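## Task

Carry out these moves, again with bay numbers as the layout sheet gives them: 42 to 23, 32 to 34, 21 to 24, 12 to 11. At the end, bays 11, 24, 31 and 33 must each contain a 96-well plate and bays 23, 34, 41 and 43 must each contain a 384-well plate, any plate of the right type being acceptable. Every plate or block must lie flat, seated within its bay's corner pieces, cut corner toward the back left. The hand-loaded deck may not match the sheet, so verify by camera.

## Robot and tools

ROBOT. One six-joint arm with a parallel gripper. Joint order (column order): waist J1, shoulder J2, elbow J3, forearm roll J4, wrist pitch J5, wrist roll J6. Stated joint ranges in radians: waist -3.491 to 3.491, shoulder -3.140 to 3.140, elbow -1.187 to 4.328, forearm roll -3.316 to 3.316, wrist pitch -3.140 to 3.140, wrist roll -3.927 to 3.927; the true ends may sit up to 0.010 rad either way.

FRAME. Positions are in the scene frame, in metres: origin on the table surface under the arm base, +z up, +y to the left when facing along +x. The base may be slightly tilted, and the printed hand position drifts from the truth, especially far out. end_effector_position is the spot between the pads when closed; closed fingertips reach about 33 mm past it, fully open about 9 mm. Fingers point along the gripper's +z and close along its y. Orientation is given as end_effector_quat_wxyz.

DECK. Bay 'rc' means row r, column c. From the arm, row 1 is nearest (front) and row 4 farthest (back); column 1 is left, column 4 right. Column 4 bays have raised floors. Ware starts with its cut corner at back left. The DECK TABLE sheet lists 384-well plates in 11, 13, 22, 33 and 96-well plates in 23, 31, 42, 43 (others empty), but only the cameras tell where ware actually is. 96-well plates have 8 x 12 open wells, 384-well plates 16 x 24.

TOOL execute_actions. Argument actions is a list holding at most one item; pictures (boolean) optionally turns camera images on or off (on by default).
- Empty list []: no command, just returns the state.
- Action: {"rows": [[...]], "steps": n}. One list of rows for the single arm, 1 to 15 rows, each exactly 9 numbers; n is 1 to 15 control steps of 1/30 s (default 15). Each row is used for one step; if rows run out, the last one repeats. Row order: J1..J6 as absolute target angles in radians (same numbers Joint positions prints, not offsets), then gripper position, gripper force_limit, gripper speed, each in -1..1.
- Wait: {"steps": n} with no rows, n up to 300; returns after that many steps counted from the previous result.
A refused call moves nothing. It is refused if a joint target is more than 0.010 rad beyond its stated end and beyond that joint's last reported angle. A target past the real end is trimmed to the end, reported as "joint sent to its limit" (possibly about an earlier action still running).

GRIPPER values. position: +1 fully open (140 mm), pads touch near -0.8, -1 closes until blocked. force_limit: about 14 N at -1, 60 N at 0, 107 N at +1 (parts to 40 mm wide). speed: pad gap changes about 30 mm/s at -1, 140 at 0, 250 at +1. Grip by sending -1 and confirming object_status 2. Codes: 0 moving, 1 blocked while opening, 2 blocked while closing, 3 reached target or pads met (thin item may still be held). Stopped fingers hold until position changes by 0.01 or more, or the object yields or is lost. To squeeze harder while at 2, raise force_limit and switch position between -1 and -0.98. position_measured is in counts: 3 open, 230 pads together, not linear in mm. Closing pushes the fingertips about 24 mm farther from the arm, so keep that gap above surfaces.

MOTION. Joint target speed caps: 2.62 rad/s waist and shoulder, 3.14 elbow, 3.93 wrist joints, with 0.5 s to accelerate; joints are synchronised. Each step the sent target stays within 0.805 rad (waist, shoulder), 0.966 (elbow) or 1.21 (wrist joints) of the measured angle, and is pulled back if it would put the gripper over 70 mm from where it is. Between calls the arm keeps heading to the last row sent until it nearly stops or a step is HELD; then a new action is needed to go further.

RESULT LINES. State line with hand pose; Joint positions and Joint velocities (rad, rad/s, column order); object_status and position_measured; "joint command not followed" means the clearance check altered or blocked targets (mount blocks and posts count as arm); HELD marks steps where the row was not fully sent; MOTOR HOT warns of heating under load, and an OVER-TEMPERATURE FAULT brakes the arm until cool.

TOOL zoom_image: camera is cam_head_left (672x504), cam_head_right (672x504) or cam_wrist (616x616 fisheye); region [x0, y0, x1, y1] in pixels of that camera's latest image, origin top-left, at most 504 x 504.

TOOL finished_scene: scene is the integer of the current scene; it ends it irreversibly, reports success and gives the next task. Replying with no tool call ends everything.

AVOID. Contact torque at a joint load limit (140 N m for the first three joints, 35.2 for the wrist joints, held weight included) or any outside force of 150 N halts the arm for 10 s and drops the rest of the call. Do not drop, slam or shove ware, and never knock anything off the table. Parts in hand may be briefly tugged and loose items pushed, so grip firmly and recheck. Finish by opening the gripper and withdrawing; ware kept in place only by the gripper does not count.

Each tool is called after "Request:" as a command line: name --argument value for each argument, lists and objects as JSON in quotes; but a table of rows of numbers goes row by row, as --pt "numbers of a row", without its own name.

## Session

Request:
execute_actions --actions '[{"rows":[[0.768,0.638,-0.348,0.503,-0.898,0.503,1,0,0]]}]'

Request:
execute_actions --actions '[{"steps":40}]'

Request:
zoom_image --camera "cam_wrist" --region '[100, 60, 540, 400]'

Scene clock: 0.50 s of 15600.00 s.
end_effector_position=(+0.5497, -0.0062, +0.2623) position_measured=3 object_status=3 end_effector_quat_wxyz=(-0.086, +0.993, -0.063, -0.055)
Joint positions: [ 0.51   0.378 -0.058  0.244 -1.286  0.917]
Joint velocities: [ 0.599  0.608 -0.675  0.599  0.899 -0.959]
Steps of this call (steps 1 to 15: all 15 steps of this action). Readings (joint positions | what the end effector reports):
1: [0.266 0.131 0.217 -0.000 -1.654 1.310] | position_measured=3 object_status=3
2: [0.269 0.134 0.213 0.003 -1.649 1.304] | position_measured=3 object_status=3
4: [0.291 0.157 0.188 0.025 -1.616 1.269] | position_measured=3 object_status=3
8: [0.369 0.236 0.100 0.103 -1.498 1.143] | position_measured=3 object_status=3
15: the state above

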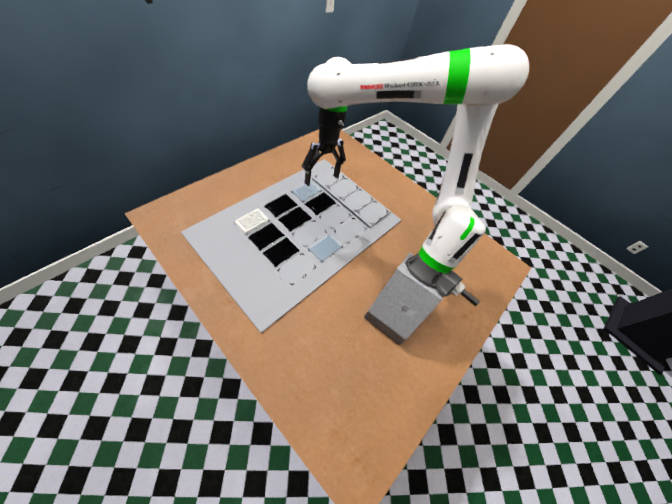

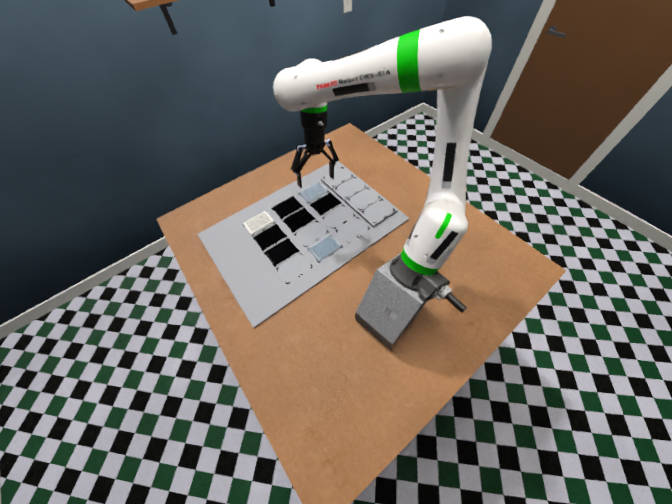

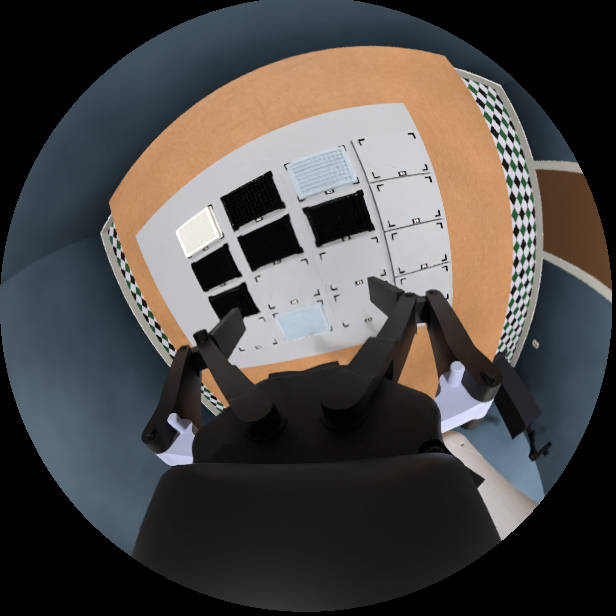

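Scene clock: 1.83 s of 15600.00 s.
end_effector_position=(+0.4997, +0.1478, +0.1184) position_measured=3 object_status=3 end_effector_quat_wxyz=(+0.000, +1.000, -0.003, -0.002)
Joint positions: [ 0.768  0.638 -0.348  0.503 -0.898  0.503]
Joint velocities: [-0.001 -0.002 -0.001  0.    -0.001 -0.   ]
Steps of this call (steps 1 to 30: the robot went on to your last target; steps 31 to 40: nothing new was sent). Readings (joint positions | what the end effector reports):
1: [0.530 0.398 -0.081 0.265 -1.256 0.885] | position_measured=3 object_status=3
2: [0.551 0.419 -0.104 0.285 -1.225 0.852] | position_measured=3 object_status=3
4: [0.592 0.460 -0.150 0.326 -1.163 0.786] | position_measured=3 object_status=3
8: [0.674 0.543 -0.242 0.408 -1.040 0.655] | position_measured=3 object_status=3
40: the state above
The arm was judged still, so your last target was given up. Only a new action makes it travel on or press farther. Fingers that are still opening or closing keep moving.

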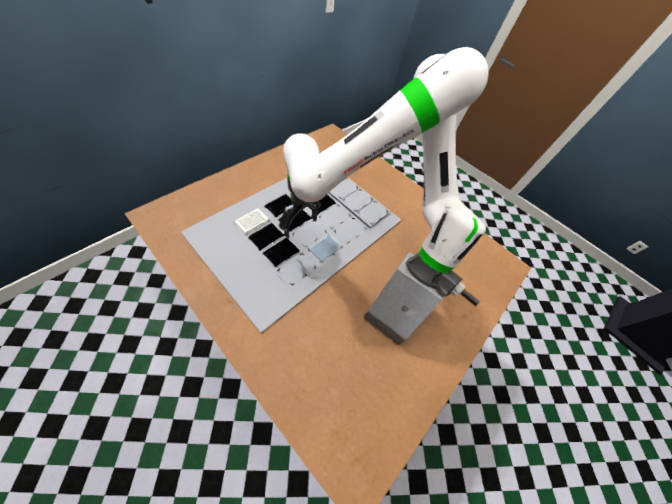

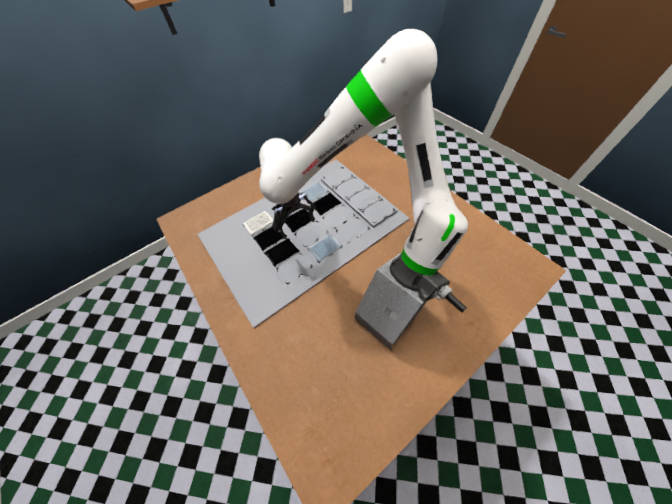

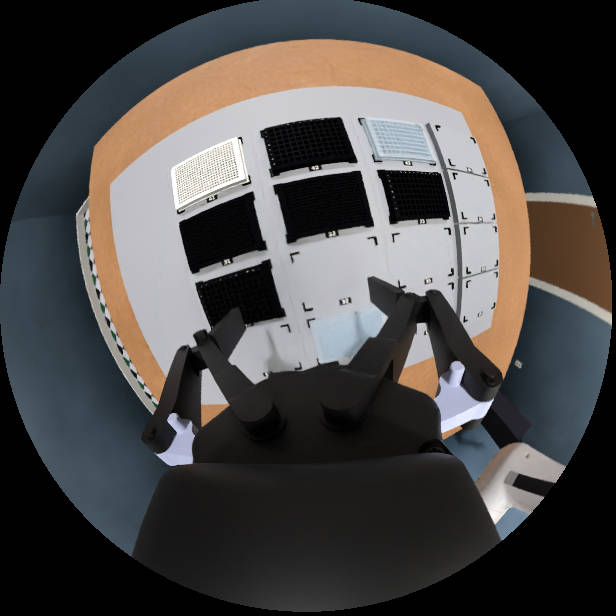

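Region (100, 60, 540, 400) of cam_wrist's 616x616 image, scaled by 1.145, with more detail than that image has; it fills the top 389 rows of this view, and the rest is white.

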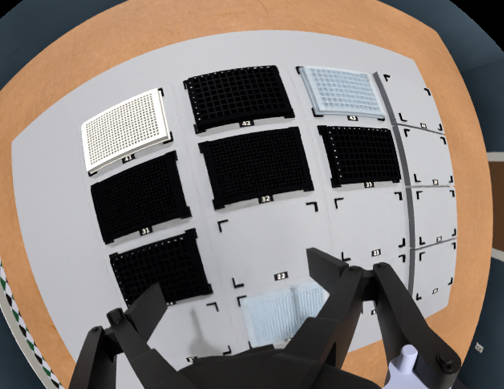

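Request:
zoom_image --camera "cam_wrist" --region '[160, 180, 400, 370]'

Request:
zoom_image --camera "cam_wrist" --region '[250, 105, 460, 250]'

Region (160, 180, 400, 370) of cam_wrist's 616x616 image, scaled by 2.100, with more detail than that image has; it fills the top 399 rows of this view, and the rest is white.

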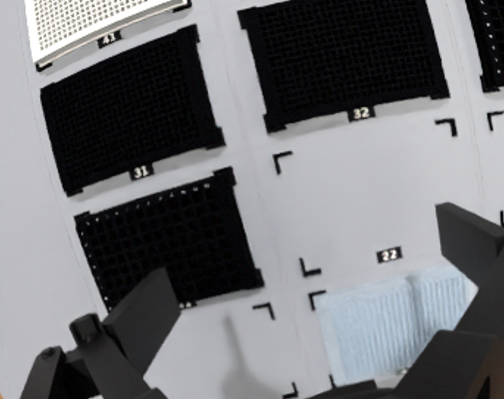

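Region (250, 105, 460, 250) of cam_wrist's 616x616 image, scaled by 2.400, with more detail than that image has; it fills the top 348 rows of this view, and the rest is white.

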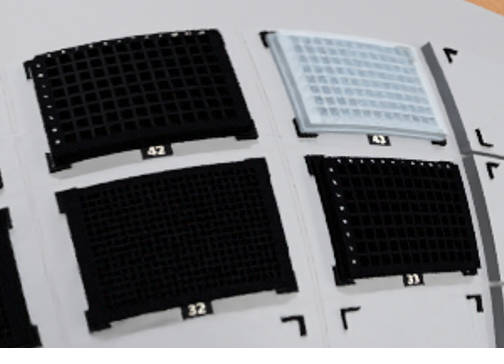

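Request:
execute_actions --actions '[{"rows":[[0.7489,0.5022,-0.7475,0.662,-0.6705,0.3064,1,0,-0.3]]}]' --pictures false

Request:
execute_actions --actions '[{"rows":[[0.7489,0.5022,-0.7475,0.662,-0.6705,0.3064,1,0,-0.3],[0.7489,0.5022,-0.7475,0.662,-0.6705,0.3064,1,0,-0.3],[0.7489,0.5022,-0.7475,0.662,-0.6705,0.3064,1,0,-0.3],[0.7108,0.5483,-0.7685,0.745,-0.6146,0.2493,1,0,-0.3]]}]'

Request:
zoom_image --camera "cam_wrist" --region '[152, 146, 472, 396]'

Scene clock: 14.43 s of 15600.00 s.
end_effector_position=(+0.3995, +0.0907, +0.0666) position_measured=3 object_status=3 end_effector_quat_wxyz=(+0.000, +1.000, -0.002, -0.001)
Joint positions: [ 0.749  0.505 -0.739  0.658 -0.676  0.311]
Joint velocities: [-0.015 -0.106 -0.312  0.125  0.178 -0.154]
Steps of this call (steps 1 to 90: nothing new was sent; then 9.10 s passed at rest; steps 91 to 105: all 15 steps of this action). Readings (joint positions | what the end effector reports):
91: [0.768 0.638 -0.348 0.503 -0.898 0.503] | position_measured=3 object_status=3
92: [0.768 0.637 -0.352 0.504 -0.895 0.501] | position_measured=3 object_status=3
94: [0.767 0.627 -0.381 0.516 -0.879 0.487] | position_measured=3 object_status=3
98: [0.760 0.580 -0.519 0.571 -0.801 0.419] | position_measured=3 object_status=3
105: the state above

Scene clock: 14.93 s of 15600.00 s.
end_effector_position=(+0.3957, +0.0886, +0.0424) position_measured=3 object_status=3 end_effector_quat_wxyz=(+0.001, +1.000, -0.002, -0.001)
Joint positions: [ 0.711  0.548 -0.768  0.745 -0.615  0.249]
Joint velocities: [-0.002  0.001 -0.    -0.     0.    -0.   ]
Steps of this call (steps 1 to 15: all 15 steps of this action). Readings (joint positions | what the end effector reports):
1: [0.749 0.503 -0.746 0.661 -0.672 0.307] | position_measured=3 object_status=3
2: [0.749 0.502 -0.747 0.662 -0.671 0.307] | position_measured=3 object_status=3
4: [0.749 0.502 -0.747 0.662 -0.670 0.306] | position_measured=3 object_status=3
8: [0.720 0.537 -0.763 0.724 -0.629 0.264] | position_measured=3 object_status=3
15: the state above

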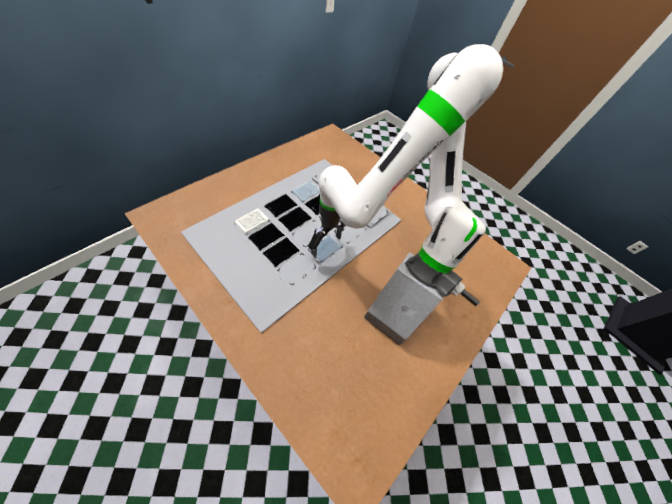

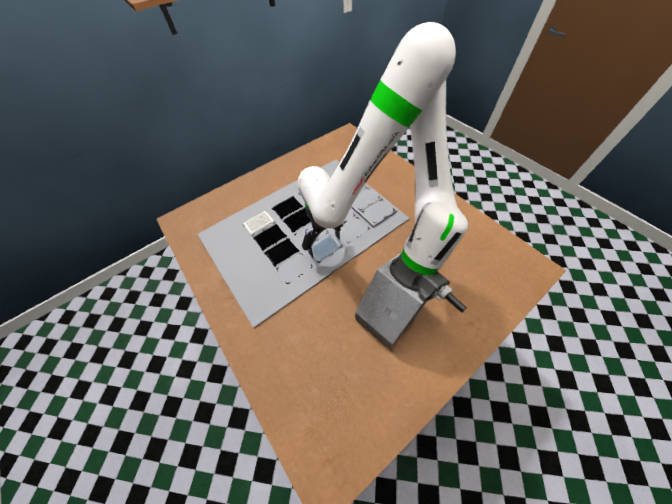

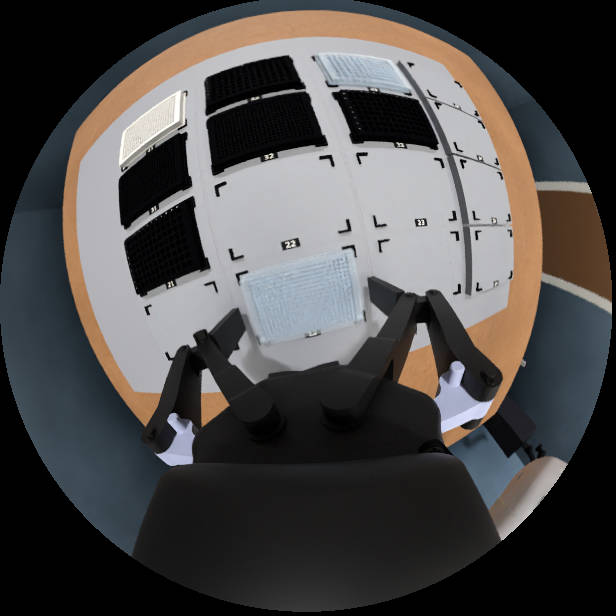

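Region (152, 146, 472, 396) of cam_wrist's 616x616 image, scaled by 1.575, with more detail than that image has; it fills the top 394 rows of this view, and the rest is white.

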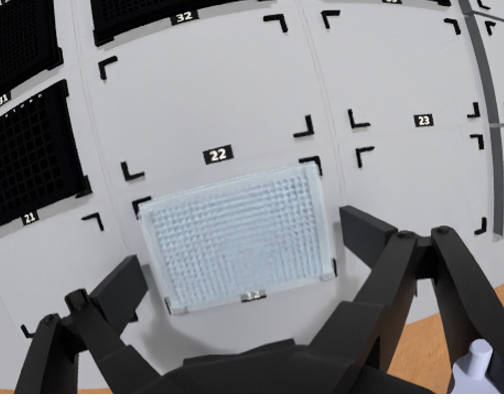

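Request:
execute_actions --actions '[{"rows":[[0.6957,0.5661,-0.7736,0.7777,-0.5935,0.2265,1,0,-0.5],[0.6957,0.5661,-0.7736,0.7777,-0.5935,0.2265,1,0,-0.5],[0.6957,0.5661,-0.7736,0.7777,-0.5935,0.2265,1,0,-0.5],[0.6957,0.5661,-0.7736,0.7777,-0.5935,0.2265,1,0,-0.5],[0.6957,0.5661,-0.7736,0.7777,-0.5935,0.2265,1,0,-0.5],[0.6957,0.5661,-0.7736,0.7777,-0.5935,0.2265,-1,0,-0.5]]}]' --pictures false

Request:
execute_actions --actions '[{"rows":[[0.6957,0.5661,-0.7736,0.7777,-0.5935,0.2265,-1,0,-0.5],[0.6957,0.5661,-0.7736,0.7777,-0.5935,0.2265,-1,0,-0.5],[0.6957,0.5661,-0.7736,0.7777,-0.5935,0.2265,-1,0,-0.5],[0.6957,0.5661,-0.7736,0.7777,-0.5935,0.2265,-1,0,-0.5],[0.6957,0.5661,-0.7736,0.7777,-0.5935,0.2265,-1,0,-0.5],[0.7489,0.5022,-0.7475,0.662,-0.6705,0.3064,-1,0,-0.5]]}]' --pictures false

Request:
execute_actions --actions '[{"rows":[[0.3335,0.444,-0.544,0.688,-0.762,0.770,-1,0,-0.5]],"steps":15}]' --pictures false

Request:
execute_actions --actions '[{"rows":[[0.3335,0.444,-0.544,0.688,-0.762,0.770,-1,0,-0.5],[0.3335,0.444,-0.544,0.688,-0.762,0.770,-1,0,-0.5],[0.3335,0.444,-0.544,0.688,-0.762,0.770,-1,0,-0.5],[0.3335,0.444,-0.544,0.688,-0.762,0.770,-1,0,-0.5],[0.3335,0.444,-0.544,0.688,-0.762,0.770,-1,0,-0.5],[0.3335,0.444,-0.544,0.688,-0.762,0.770,-1,0,-0.5],[0.3035,0.4856,-0.5565,0.7397,-0.7108,0.7343,-1,0,-0.5]],"steps":15}]'

Request:
zoom_image --camera "cam_wrist" --region '[152, 146, 472, 396]'

Scene clock: 31.93 s of 15600.00 s.
end_effector_position=(+0.3959, +0.0895, +0.0342) position_measured=38 object_status=0 end_effector_quat_wxyz=(+0.000, +1.000, -0.002, -0.002)
Joint positions: [ 0.696  0.566 -0.774  0.778 -0.594  0.227]
Joint velocities: [-0.001 -0.001  0.    -0.     0.    -0.   ]
Steps of this call (steps 1 to 15: the robot went on to your last target; steps 16 to 90: nothing new was sent; then 13.50 s passed at rest; steps 91 to 105: all 15 steps of this action). Readings (joint positions | what the end effector reports):
91: [0.711 0.548 -0.769 0.745 -0.614 0.249] | position_measured=3 object_status=3
92: [0.709 0.551 -0.769 0.751 -0.611 0.245] | position_measured=3 object_status=3
94: [0.698 0.564 -0.773 0.774 -0.596 0.229] | position_measured=3 object_status=3
98: [0.696 0.566 -0.774 0.778 -0.594 0.227] | position_measured=10 object_status=0
105: the state above

Scene clock: 32.43 s of 15600.00 s.
end_effector_position=(+0.3968, +0.0895, +0.0654) position_measured=40 object_status=2 end_effector_quat_wxyz=(-0.000, +1.000, -0.002, -0.001)
Joint positions: [ 0.749  0.502 -0.748  0.662 -0.67   0.306]
Joint velocities: [ 0.001 -0.003  0.001 -0.001 -0.002  0.003]
Steps of this call (steps 1 to 15: all 15 steps of this action). Readings (joint positions | what the end effector reports):
1: [0.696 0.566 -0.774 0.778 -0.594 0.227] | position_measured=38 object_status=0
2: [0.696 0.566 -0.774 0.778 -0.594 0.227] | position_measured=38 object_status=0
4: [0.696 0.566 -0.774 0.778 -0.594 0.227] | position_measured=38 object_status=0
8: [0.704 0.556 -0.770 0.759 -0.605 0.239] | position_measured=40 object_status=2
15: the state above

Scene clock: 32.93 s of 15600.00 s.
end_effector_position=(+0.4919, -0.0428, +0.0657) position_measured=40 object_status=2 end_effector_quat_wxyz=(-0.002, +1.000, -0.001, -0.002)
Joint positions: [ 0.404  0.454 -0.579  0.683 -0.746  0.691]
Joint velocities: [-0.813 -0.116  0.399  0.052 -0.177  0.9  ]
Steps of this call (steps 1 to 15: all 15 steps of this action). Readings (joint positions | what the end effector reports):
1: [0.749 0.502 -0.747 0.662 -0.670 0.307] | position_measured=40 object_status=2
2: [0.746 0.502 -0.746 0.662 -0.671 0.311] | position_measured=40 object_status=2
4: [0.722 0.498 -0.734 0.663 -0.677 0.337] | position_measured=40 object_status=2
8: [0.612 0.483 -0.680 0.670 -0.701 0.460] | position_measured=40 object_status=2
15: the state above

Scene clock: 33.43 s of 15600.00 s.
end_effector_position=(+0.5056, -0.0793, +0.0418) position_measured=40 object_status=2 end_effector_quat_wxyz=(+0.001, +1.000, -0.002, -0.002)
Joint positions: [ 0.304  0.485 -0.556  0.74  -0.711  0.734]
Joint velocities: [-0.    -0.     0.     0.001  0.003 -0.001]
Steps of this call (steps 1 to 15: all 15 steps of this action). Readings (joint positions | what the end effector reports):
1: [0.379 0.450 -0.566 0.685 -0.752 0.719] | position_measured=40 object_status=2
2: [0.359 0.448 -0.557 0.686 -0.756 0.741] | position_measured=40 object_status=2
4: [0.337 0.444 -0.546 0.688 -0.761 0.766] | position_measured=40 object_status=2
8: [0.331 0.447 -0.545 0.693 -0.758 0.767] | position_measured=40 object_status=2
15: the state above

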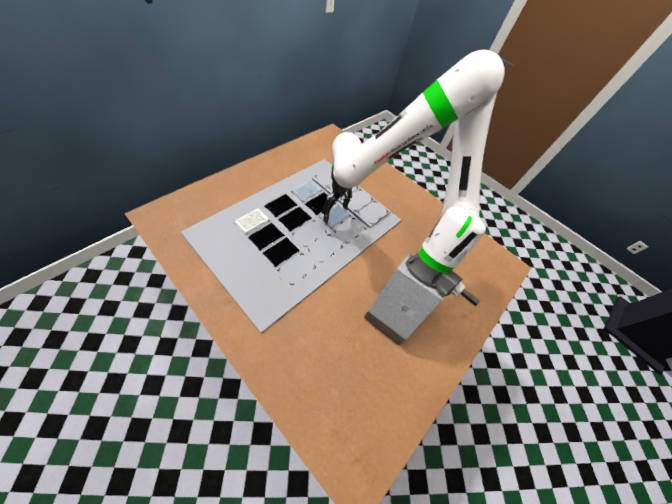

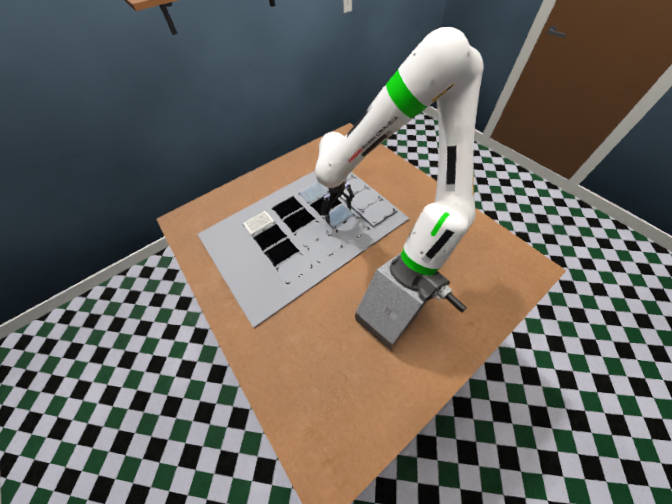

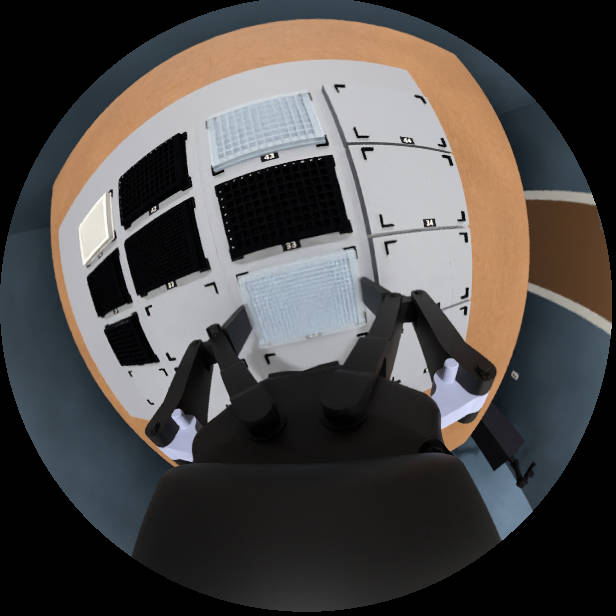

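Region (152, 146, 472, 396) of cam_wrist's 616x616 image, scaled by 1.575, with more detail than that image has; it fills the top 394 rows of this view, and the rest is white.

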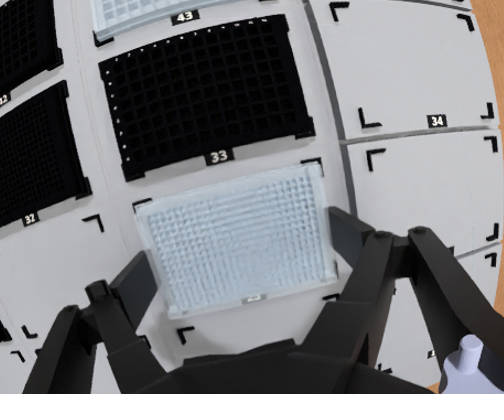

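Request:
execute_actions --actions '[{"rows":[[0.3032,0.484,-0.5595,0.7402,-0.7098,0.733,-1,0,-0.5],[0.3032,0.484,-0.5595,0.7402,-0.7098,0.733,-1,0,-0.5],[0.3032,0.484,-0.5595,0.7402,-0.7098,0.733,-1,0,-0.5],[0.2995,0.4884,-0.5607,0.7461,-0.704,0.7294,-1,0,-0.5],[0.2995,0.4884,-0.5607,0.7461,-0.704,0.7294,-1,0,-0.5],[0.2958,0.4927,-0.5619,0.752,-0.6983,0.7258,-1,0,-0.5]],"steps":11}]' --pictures false

Request:
execute_actions --actions '[{"rows":[[0.2958,0.4927,-0.5619,0.752,-0.6983,0.7258,0.88,0,-0.3]],"steps":8}]' --pictures false

Request:
execute_actions --actions '[{"rows":[[0.3335,0.444,-0.544,0.688,-0.762,0.770,0.88,0,-0.3]],"steps":10}]'

Request:
zoom_image --camera "cam_wrist" --region '[152, 146, 472, 396]'

Request:
execute_actions --actions '[{"rows":[[0.2757,0.857,0.2362,0.535,-1.0411,1.079,0.88,0,-0.3]],"steps":15}]' --pictures false

Request:
execute_actions --actions '[{"rows":[[0.2757,0.857,0.2362,0.535,-1.0411,1.079,0.88,0,-0.3]],"steps":11}]' --pictures false

Request:
execute_actions --actions '[{"rows":[[0.2612,0.8835,0.2308,0.5475,-1.008,1.0718,0.88,0,-0.3],[0.2612,0.8835,0.2308,0.5475,-1.008,1.0718,0.88,0,-0.3],[0.2612,0.8835,0.2308,0.5475,-1.008,1.0718,0.88,0,-0.3],[0.2612,0.8835,0.2308,0.5475,-1.008,1.0718,0.88,0,-0.3],[0.2612,0.8835,0.2308,0.5475,-1.008,1.0718,0.88,0,-0.3],[0.2612,0.8835,0.2308,0.5475,-1.008,1.0718,0.88,0,-0.3],[0.2612,0.8835,0.2308,0.5475,-1.008,1.0718,0.88,0,-0.3],[0.2563,0.8924,0.229,0.5516,-0.9969,1.0692,0.88,0,-0.3]],"steps":13}]'

Request:
zoom_image --camera "cam_wrist" --region '[152, 146, 472, 396]'

Request:
execute_actions --actions '[{"rows":[[0.2563,0.8924,0.229,0.5516,-0.9969,1.0692,-1,0,-0.5]],"steps":13}]' --pictures false

Request:
execute_actions --actions '[{"rows":[[0.285,0.839,0.240,0.5267,-1.063,1.084,-1,0,-0.5]],"steps":10}]' --pictures false

Request:
execute_actions --actions '[{"rows":[[0.0488,0.3262,-0.4487,0.636,-0.8177,1.1545,-1,0,-0.5]],"steps":13}]' --pictures false

Request:
execute_actions --actions '[{"steps":20}]'

Request:
zoom_image --camera "cam_wrist" --region '[152, 146, 472, 396]'

Scene clock: 66.63 s of 15600.00 s.
end_effector_position=(+0.5044, -0.0795, +0.0365) position_measured=40 object_status=2 end_effector_quat_wxyz=(+0.000, +1.000, -0.002, -0.002)
Joint positions: [ 0.296  0.493 -0.562  0.752 -0.698  0.726]
Joint velocities: [-0.001 -0.001 -0.     0.     0.001 -0.   ]
Steps of this call (steps 1 to 15: the robot went on to your last target; steps 16 to 90: nothing new was sent; then 29.83 s passed at rest; steps 91 to 101: all 11 steps of this action). Readings (joint positions | what the end effector reports):
91: [0.303 0.486 -0.557 0.740 -0.711 0.734] | position_measured=40 object_status=2
92: [0.303 0.485 -0.558 0.740 -0.710 0.733] | position_measured=40 object_status=2
94: [0.303 0.484 -0.559 0.740 -0.710 0.733] | position_measured=40 object_status=2
98: [0.296 0.493 -0.562 0.751 -0.699 0.726] | position_measured=40 object_status=2
101: the state above

Scene clock: 66.90 s of 15600.00 s.
end_effector_position=(+0.5045, -0.0795, +0.0365) position_measured=18 object_status=0 end_effector_quat_wxyz=(+0.000, +1.000, -0.002, -0.002)
Joint positions: [ 0.296  0.493 -0.562  0.752 -0.698  0.726]
Joint velocities: [ 0.001  0.    -0.    -0.    -0.     0.   ]
Steps of this call (steps 1 to 8: all 8 steps of this action). Readings (joint positions | what the end effector reports):
1: [0.296 0.493 -0.562 0.752 -0.698 0.726] | position_measured=40 object_status=0
2: [0.296 0.493 -0.562 0.752 -0.698 0.726] | position_measured=40 object_status=0
4: [0.296 0.493 -0.562 0.752 -0.698 0.726] | position_measured=25 object_status=0
8: the state above

Scene clock: 67.23 s of 15600.00 s.
end_effector_position=(+0.5053, -0.0794, +0.0650) position_measured=18 object_status=3 end_effector_quat_wxyz=(+0.001, +1.000, -0.002, -0.002)
Joint positions: [ 0.333  0.444 -0.544  0.688 -0.762  0.77 ]
Joint velocities: [ 0.001 -0.001 -0.    -0.    -0.001  0.   ]
Steps of this call (steps 1 to 10: all 10 steps of this action). Readings (joint positions | what the end effector reports):
1: [0.296 0.493 -0.562 0.752 -0.698 0.726] | position_measured=18 object_status=0
2: [0.298 0.490 -0.561 0.748 -0.703 0.729] | position_measured=18 object_status=0
4: [0.316 0.466 -0.552 0.717 -0.733 0.750] | position_measured=18 object_status=0
8: [0.333 0.444 -0.544 0.688 -0.762 0.770] | position_measured=18 object_status=3
10: the state above

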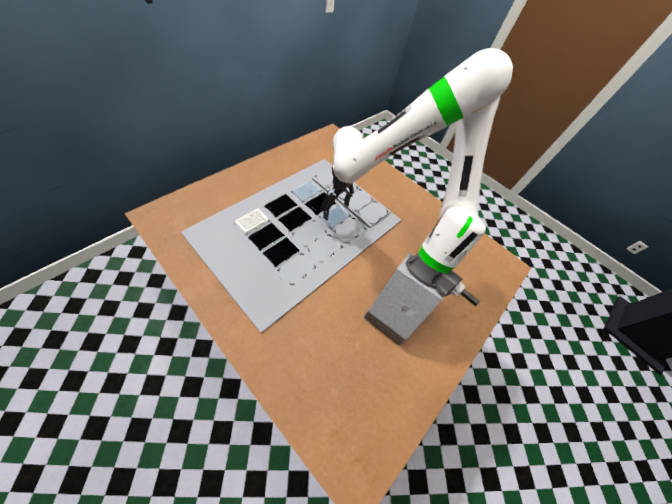

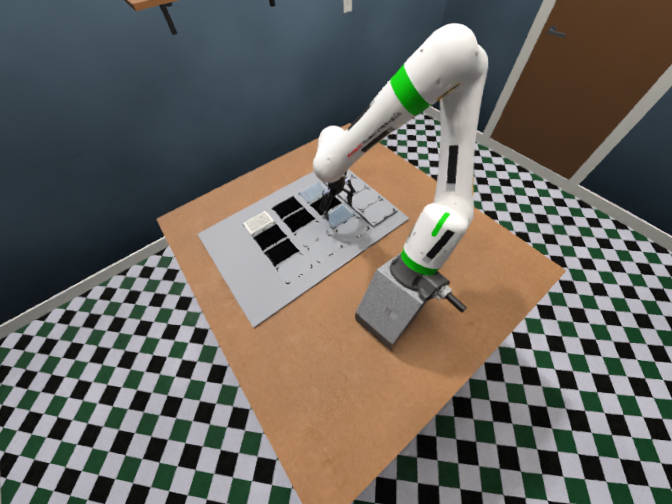

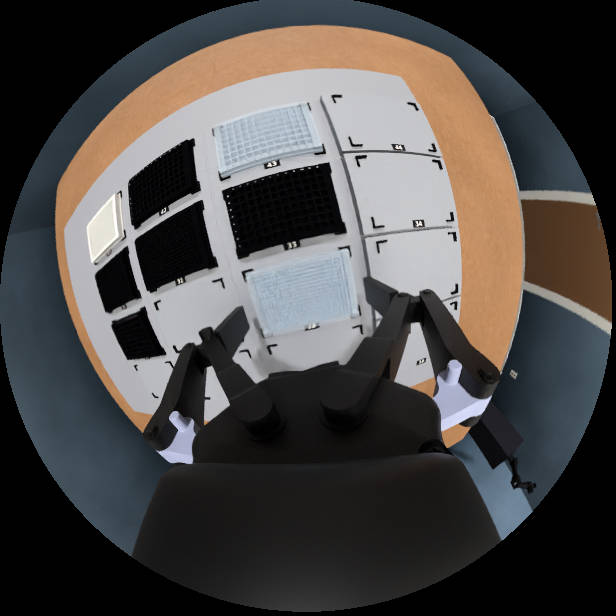

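Region (152, 146, 472, 396) of cam_wrist's 616x616 image, scaled by 1.575, with more detail than that image has; it fills the top 394 rows of this view, and the rest is white.

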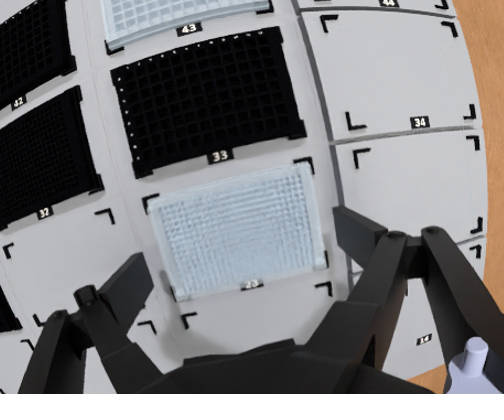

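Scene clock: 67.73 s of 15600.00 s.
end_effector_position=(+0.6535, -0.0817, +0.0700) position_measured=18 object_status=3 end_effector_quat_wxyz=(+0.006, +1.000, -0.004, +0.000)
Joint positions: [ 0.297  0.706 -0.048  0.591 -0.939  0.966]
Joint velocities: [-0.109  0.771  1.455 -0.283 -0.516  0.572]
Steps of this call (steps 1 to 15: all 15 steps of this action). Readings (joint positions | what the end effector reports):
1: [0.333 0.444 -0.544 0.688 -0.762 0.770] | position_measured=18 object_status=3
2: [0.333 0.446 -0.540 0.687 -0.764 0.772] | position_measured=18 object_status=3
4: [0.331 0.461 -0.511 0.681 -0.774 0.783] | position_measured=18 object_status=3
8: [0.321 0.535 -0.372 0.654 -0.823 0.838] | position_measured=18 object_status=3
15: the state above

Scene clock: 68.10 s of 15600.00 s.
end_effector_position=(+0.7213, -0.0815, +0.0655) position_measured=18 object_status=3 end_effector_quat_wxyz=(+0.000, +1.000, -0.002, -0.002)
Joint positions: [ 0.276  0.857  0.236  0.535 -1.041  1.079]
Joint velocities: [ 0.    -0.     0.002 -0.    -0.001  0.001]
Steps of this call (steps 1 to 11: all 11 steps of this action). Readings (joint positions | what the end effector reports):
1: [0.293 0.733 0.001 0.581 -0.957 0.986] | position_measured=18 object_status=3
2: [0.289 0.759 0.051 0.571 -0.975 1.006] | position_measured=18 object_status=3
4: [0.283 0.805 0.138 0.554 -1.006 1.040] | position_measured=18 object_status=3
8: [0.276 0.853 0.229 0.536 -1.039 1.076] | position_measured=18 object_status=3
11: the state above

Scene clock: 68.53 s of 15600.00 s.
end_effector_position=(+0.7211, -0.0812, +0.0366) position_measured=18 object_status=3 end_effector_quat_wxyz=(+0.000, +1.000, -0.002, -0.002)
Joint positions: [ 0.256  0.892  0.229  0.552 -0.997  1.069]
Joint velocities: [-0.001 -0.001  0.001 -0.     0.    -0.   ]
Steps of this call (steps 1 to 13: all 13 steps of this action). Readings (joint positions | what the end effector reports):
1: [0.276 0.857 0.236 0.535 -1.041 1.079] | position_measured=18 object_status=3
2: [0.274 0.860 0.236 0.536 -1.037 1.079] | position_measured=18 object_status=3
4: [0.264 0.879 0.232 0.544 -1.014 1.073] | position_measured=18 object_status=3
8: [0.261 0.884 0.231 0.548 -1.008 1.072] | position_measured=18 object_status=3
13: the state above

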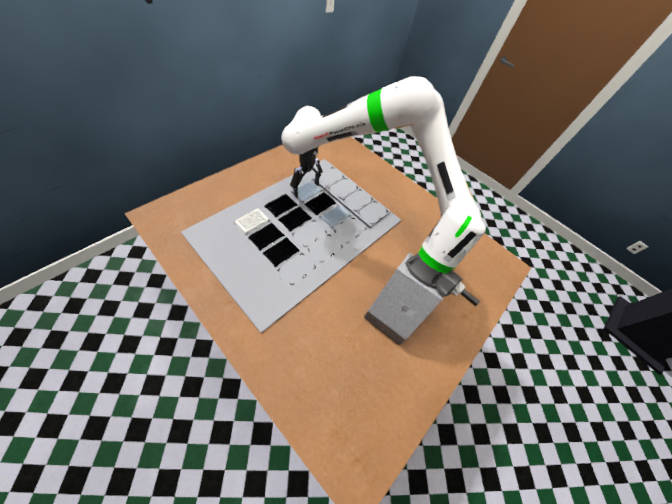

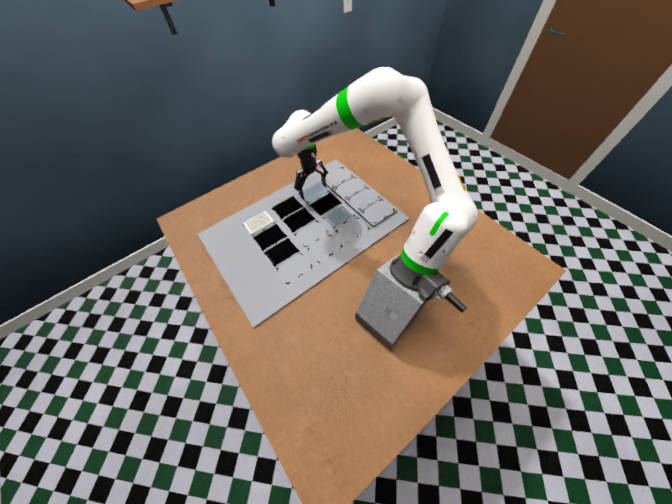

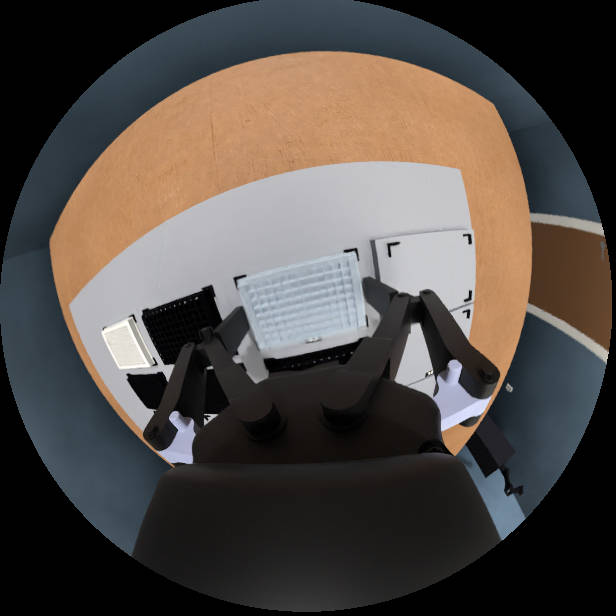

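Region (152, 146, 472, 396) of cam_wrist's 616x616 image, scaled by 1.575, with more detail than that image has; it fills the top 394 rows of this view, and the rest is white.

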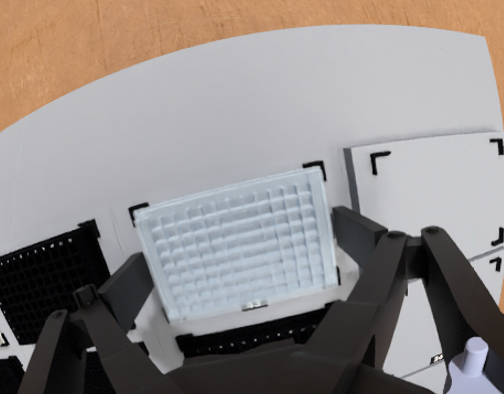

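Scene clock: 68.97 s of 15600.00 s.
end_effector_position=(+0.7213, -0.0812, +0.0368) position_measured=38 object_status=0 end_effector_quat_wxyz=(+0.000, +1.000, -0.002, -0.002)
Joint positions: [ 0.256  0.892  0.229  0.552 -0.997  1.069]
Joint velocities: [ 0.001  0.001  0.001 -0.    -0.001  0.001]
Steps of this call (steps 1 to 13: all 13 steps of this action). Readings (joint positions | what the end effector reports):
1: [0.256 0.892 0.229 0.552 -0.997 1.069] | position_measured=18 object_status=0
2: [0.256 0.892 0.229 0.552 -0.997 1.069] | position_measured=20 object_status=0
4: [0.256 0.892 0.229 0.552 -0.997 1.069] | position_measured=29 object_status=0
8: [0.256 0.892 0.229 0.552 -0.997 1.069] | position_measured=38 object_status=0
13: the state above

Scene clock: 69.30 s of 15600.00 s.
end_effector_position=(+0.7211, -0.0818, +0.0799) position_measured=39 object_status=2 end_effector_quat_wxyz=(+0.000, +1.000, -0.002, -0.001)
Joint positions: [ 0.285  0.839  0.24   0.527 -1.063  1.084]
Joint velocities: [ 0.     0.    -0.001  0.    -0.005  0.001]
Steps of this call (steps 1 to 10: all 10 steps of this action). Readings (joint positions | what the end effector reports):
1: [0.256 0.892 0.229 0.552 -0.997 1.069] | position_measured=38 object_status=2
2: [0.258 0.890 0.229 0.550 -1.001 1.070] | position_measured=38 object_status=2
4: [0.270 0.866 0.234 0.539 -1.030 1.076] | position_measured=39 object_status=2
8: [0.285 0.839 0.240 0.527 -1.063 1.084] | position_measured=39 object_status=2
10: the state above

Scene clock: 69.73 s of 15600.00 s.
end_effector_position=(+0.6262, -0.1817, +0.0837) position_measured=39 object_status=2 end_effector_quat_wxyz=(+0.003, +1.000, -0.004, -0.001)
Joint positions: [ 0.166  0.58  -0.108  0.582 -0.939  1.12 ]
Joint velocities: [-0.373 -0.814 -1.089  0.172  0.385  0.111]
Steps of this call (steps 1 to 13: all 13 steps of this action). Readings (joint positions | what the end effector reports):
1: [0.285 0.839 0.240 0.527 -1.063 1.084] | position_measured=39 object_status=2
2: [0.284 0.836 0.236 0.527 -1.062 1.084] | position_measured=39 object_status=2
4: [0.274 0.815 0.207 0.531 -1.051 1.087] | position_measured=39 object_status=2
8: [0.229 0.717 0.076 0.552 -1.005 1.101] | position_measured=39 object_status=2
13: the state above

Scene clock: 70.40 s of 15600.00 s.
end_effector_position=(+0.5058, -0.2458, +0.0802) position_measured=39 object_status=2 end_effector_quat_wxyz=(+0.000, +1.000, -0.002, -0.002)
Joint positions: [ 0.049  0.326 -0.449  0.636 -0.818  1.154]
Joint velocities: [-0.001  0.    -0.     0.     0.001 -0.   ]
Steps of this call (steps 1 to 20: the robot went on to your last target). Readings (joint positions | what the end effector reports):
1: [0.153 0.552 -0.145 0.588 -0.926 1.123] | position_measured=39 object_status=2
2: [0.140 0.525 -0.182 0.594 -0.913 1.127] | position_measured=39 object_status=2
4: [0.115 0.470 -0.255 0.605 -0.887 1.135] | position_measured=39 object_status=2
8: [0.067 0.367 -0.394 0.627 -0.837 1.149] | position_measured=39 object_status=2
20: the state above

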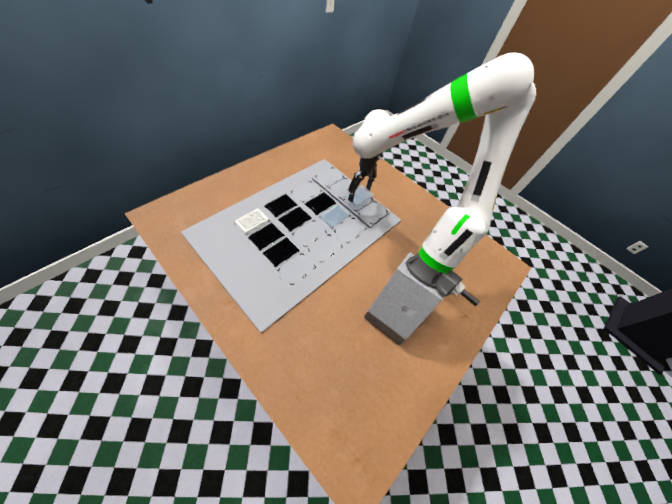

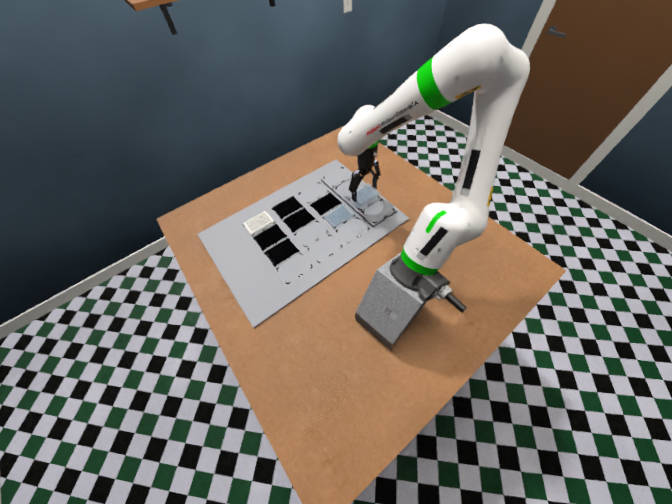

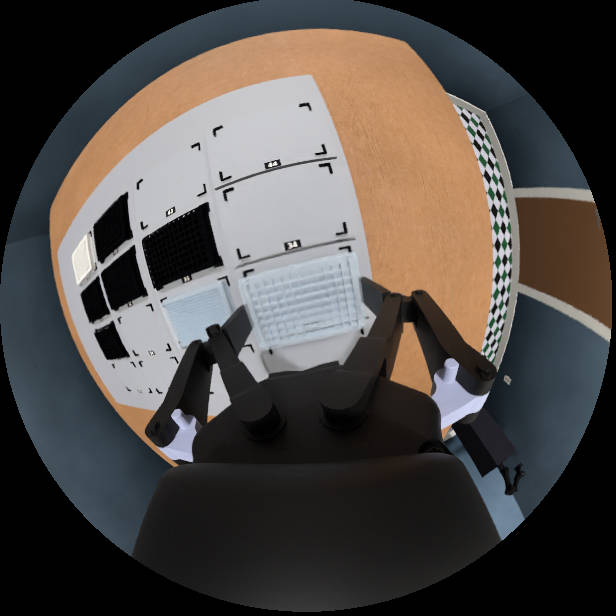

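Region (152, 146, 472, 396) of cam_wrist's 616x616 image, scaled by 1.575, with more detail than that image has; it fills the top 394 rows of this view, and the rest is white.

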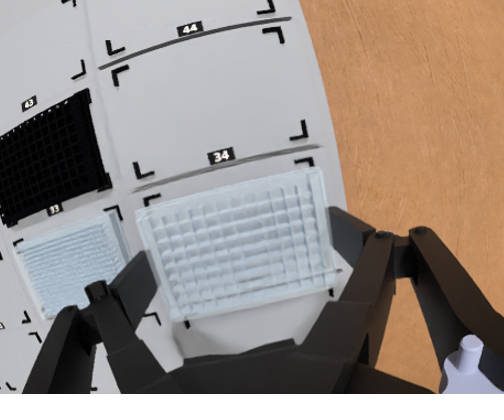

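Request:
execute_actions --actions '[]'

Scene clock: 97.17 s of 15600.00 s.
end_effector_position=(+0.5058, -0.2458, +0.0802) position_measured=39 object_status=2 end_effector_quat_wxyz=(+0.000, +1.000, -0.002, -0.002)
Joint positions: [ 0.049  0.326 -0.449  0.636 -0.818  1.155]
Joint velocities: [ 0.001 -0.     0.    -0.     0.     0.001]
Steps of this call (steps 1 to 15: the robot went on to your last target; steps 16 to 90: nothing new was sent; then 23.77 s passed at rest). Readings (joint positions | what the end effector reports):
1: [0.049 0.326 -0.449 0.636 -0.818 1.154] | position_measured=39 object_status=2
2: [0.049 0.326 -0.449 0.636 -0.818 1.154] | position_measured=39 object_status=2
4: [0.049 0.326 -0.449 0.636 -0.818 1.154] | position_measured=39 object_status=2
8: [0.049 0.326 -0.449 0.636 -0.818 1.155] | position_measured=39 object_status=2
90: the state above
The arm was judged still, so your last target was given up. Only a new action makes it travel on or press farther. Fingers that are still opening or closing keep moving.

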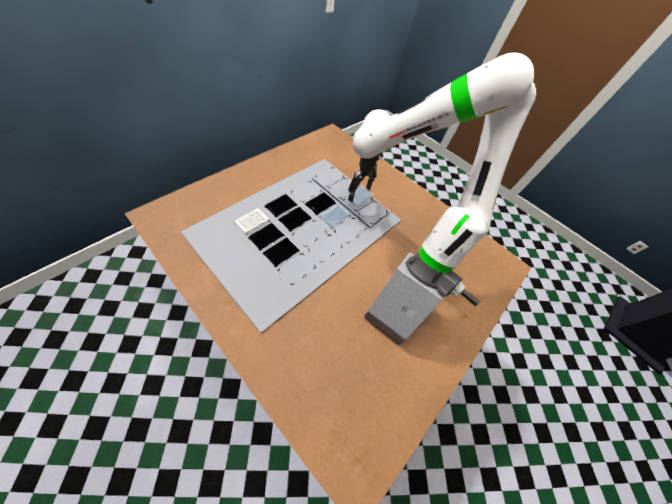

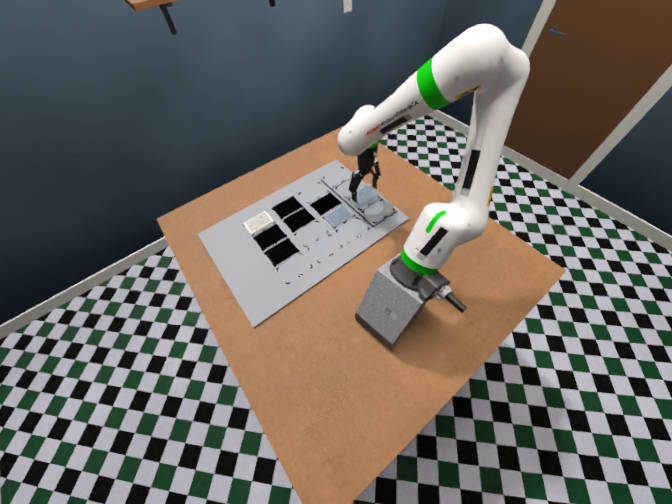

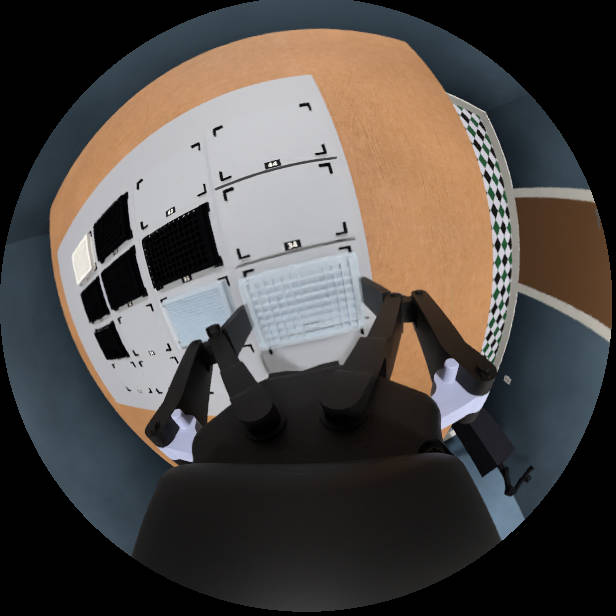

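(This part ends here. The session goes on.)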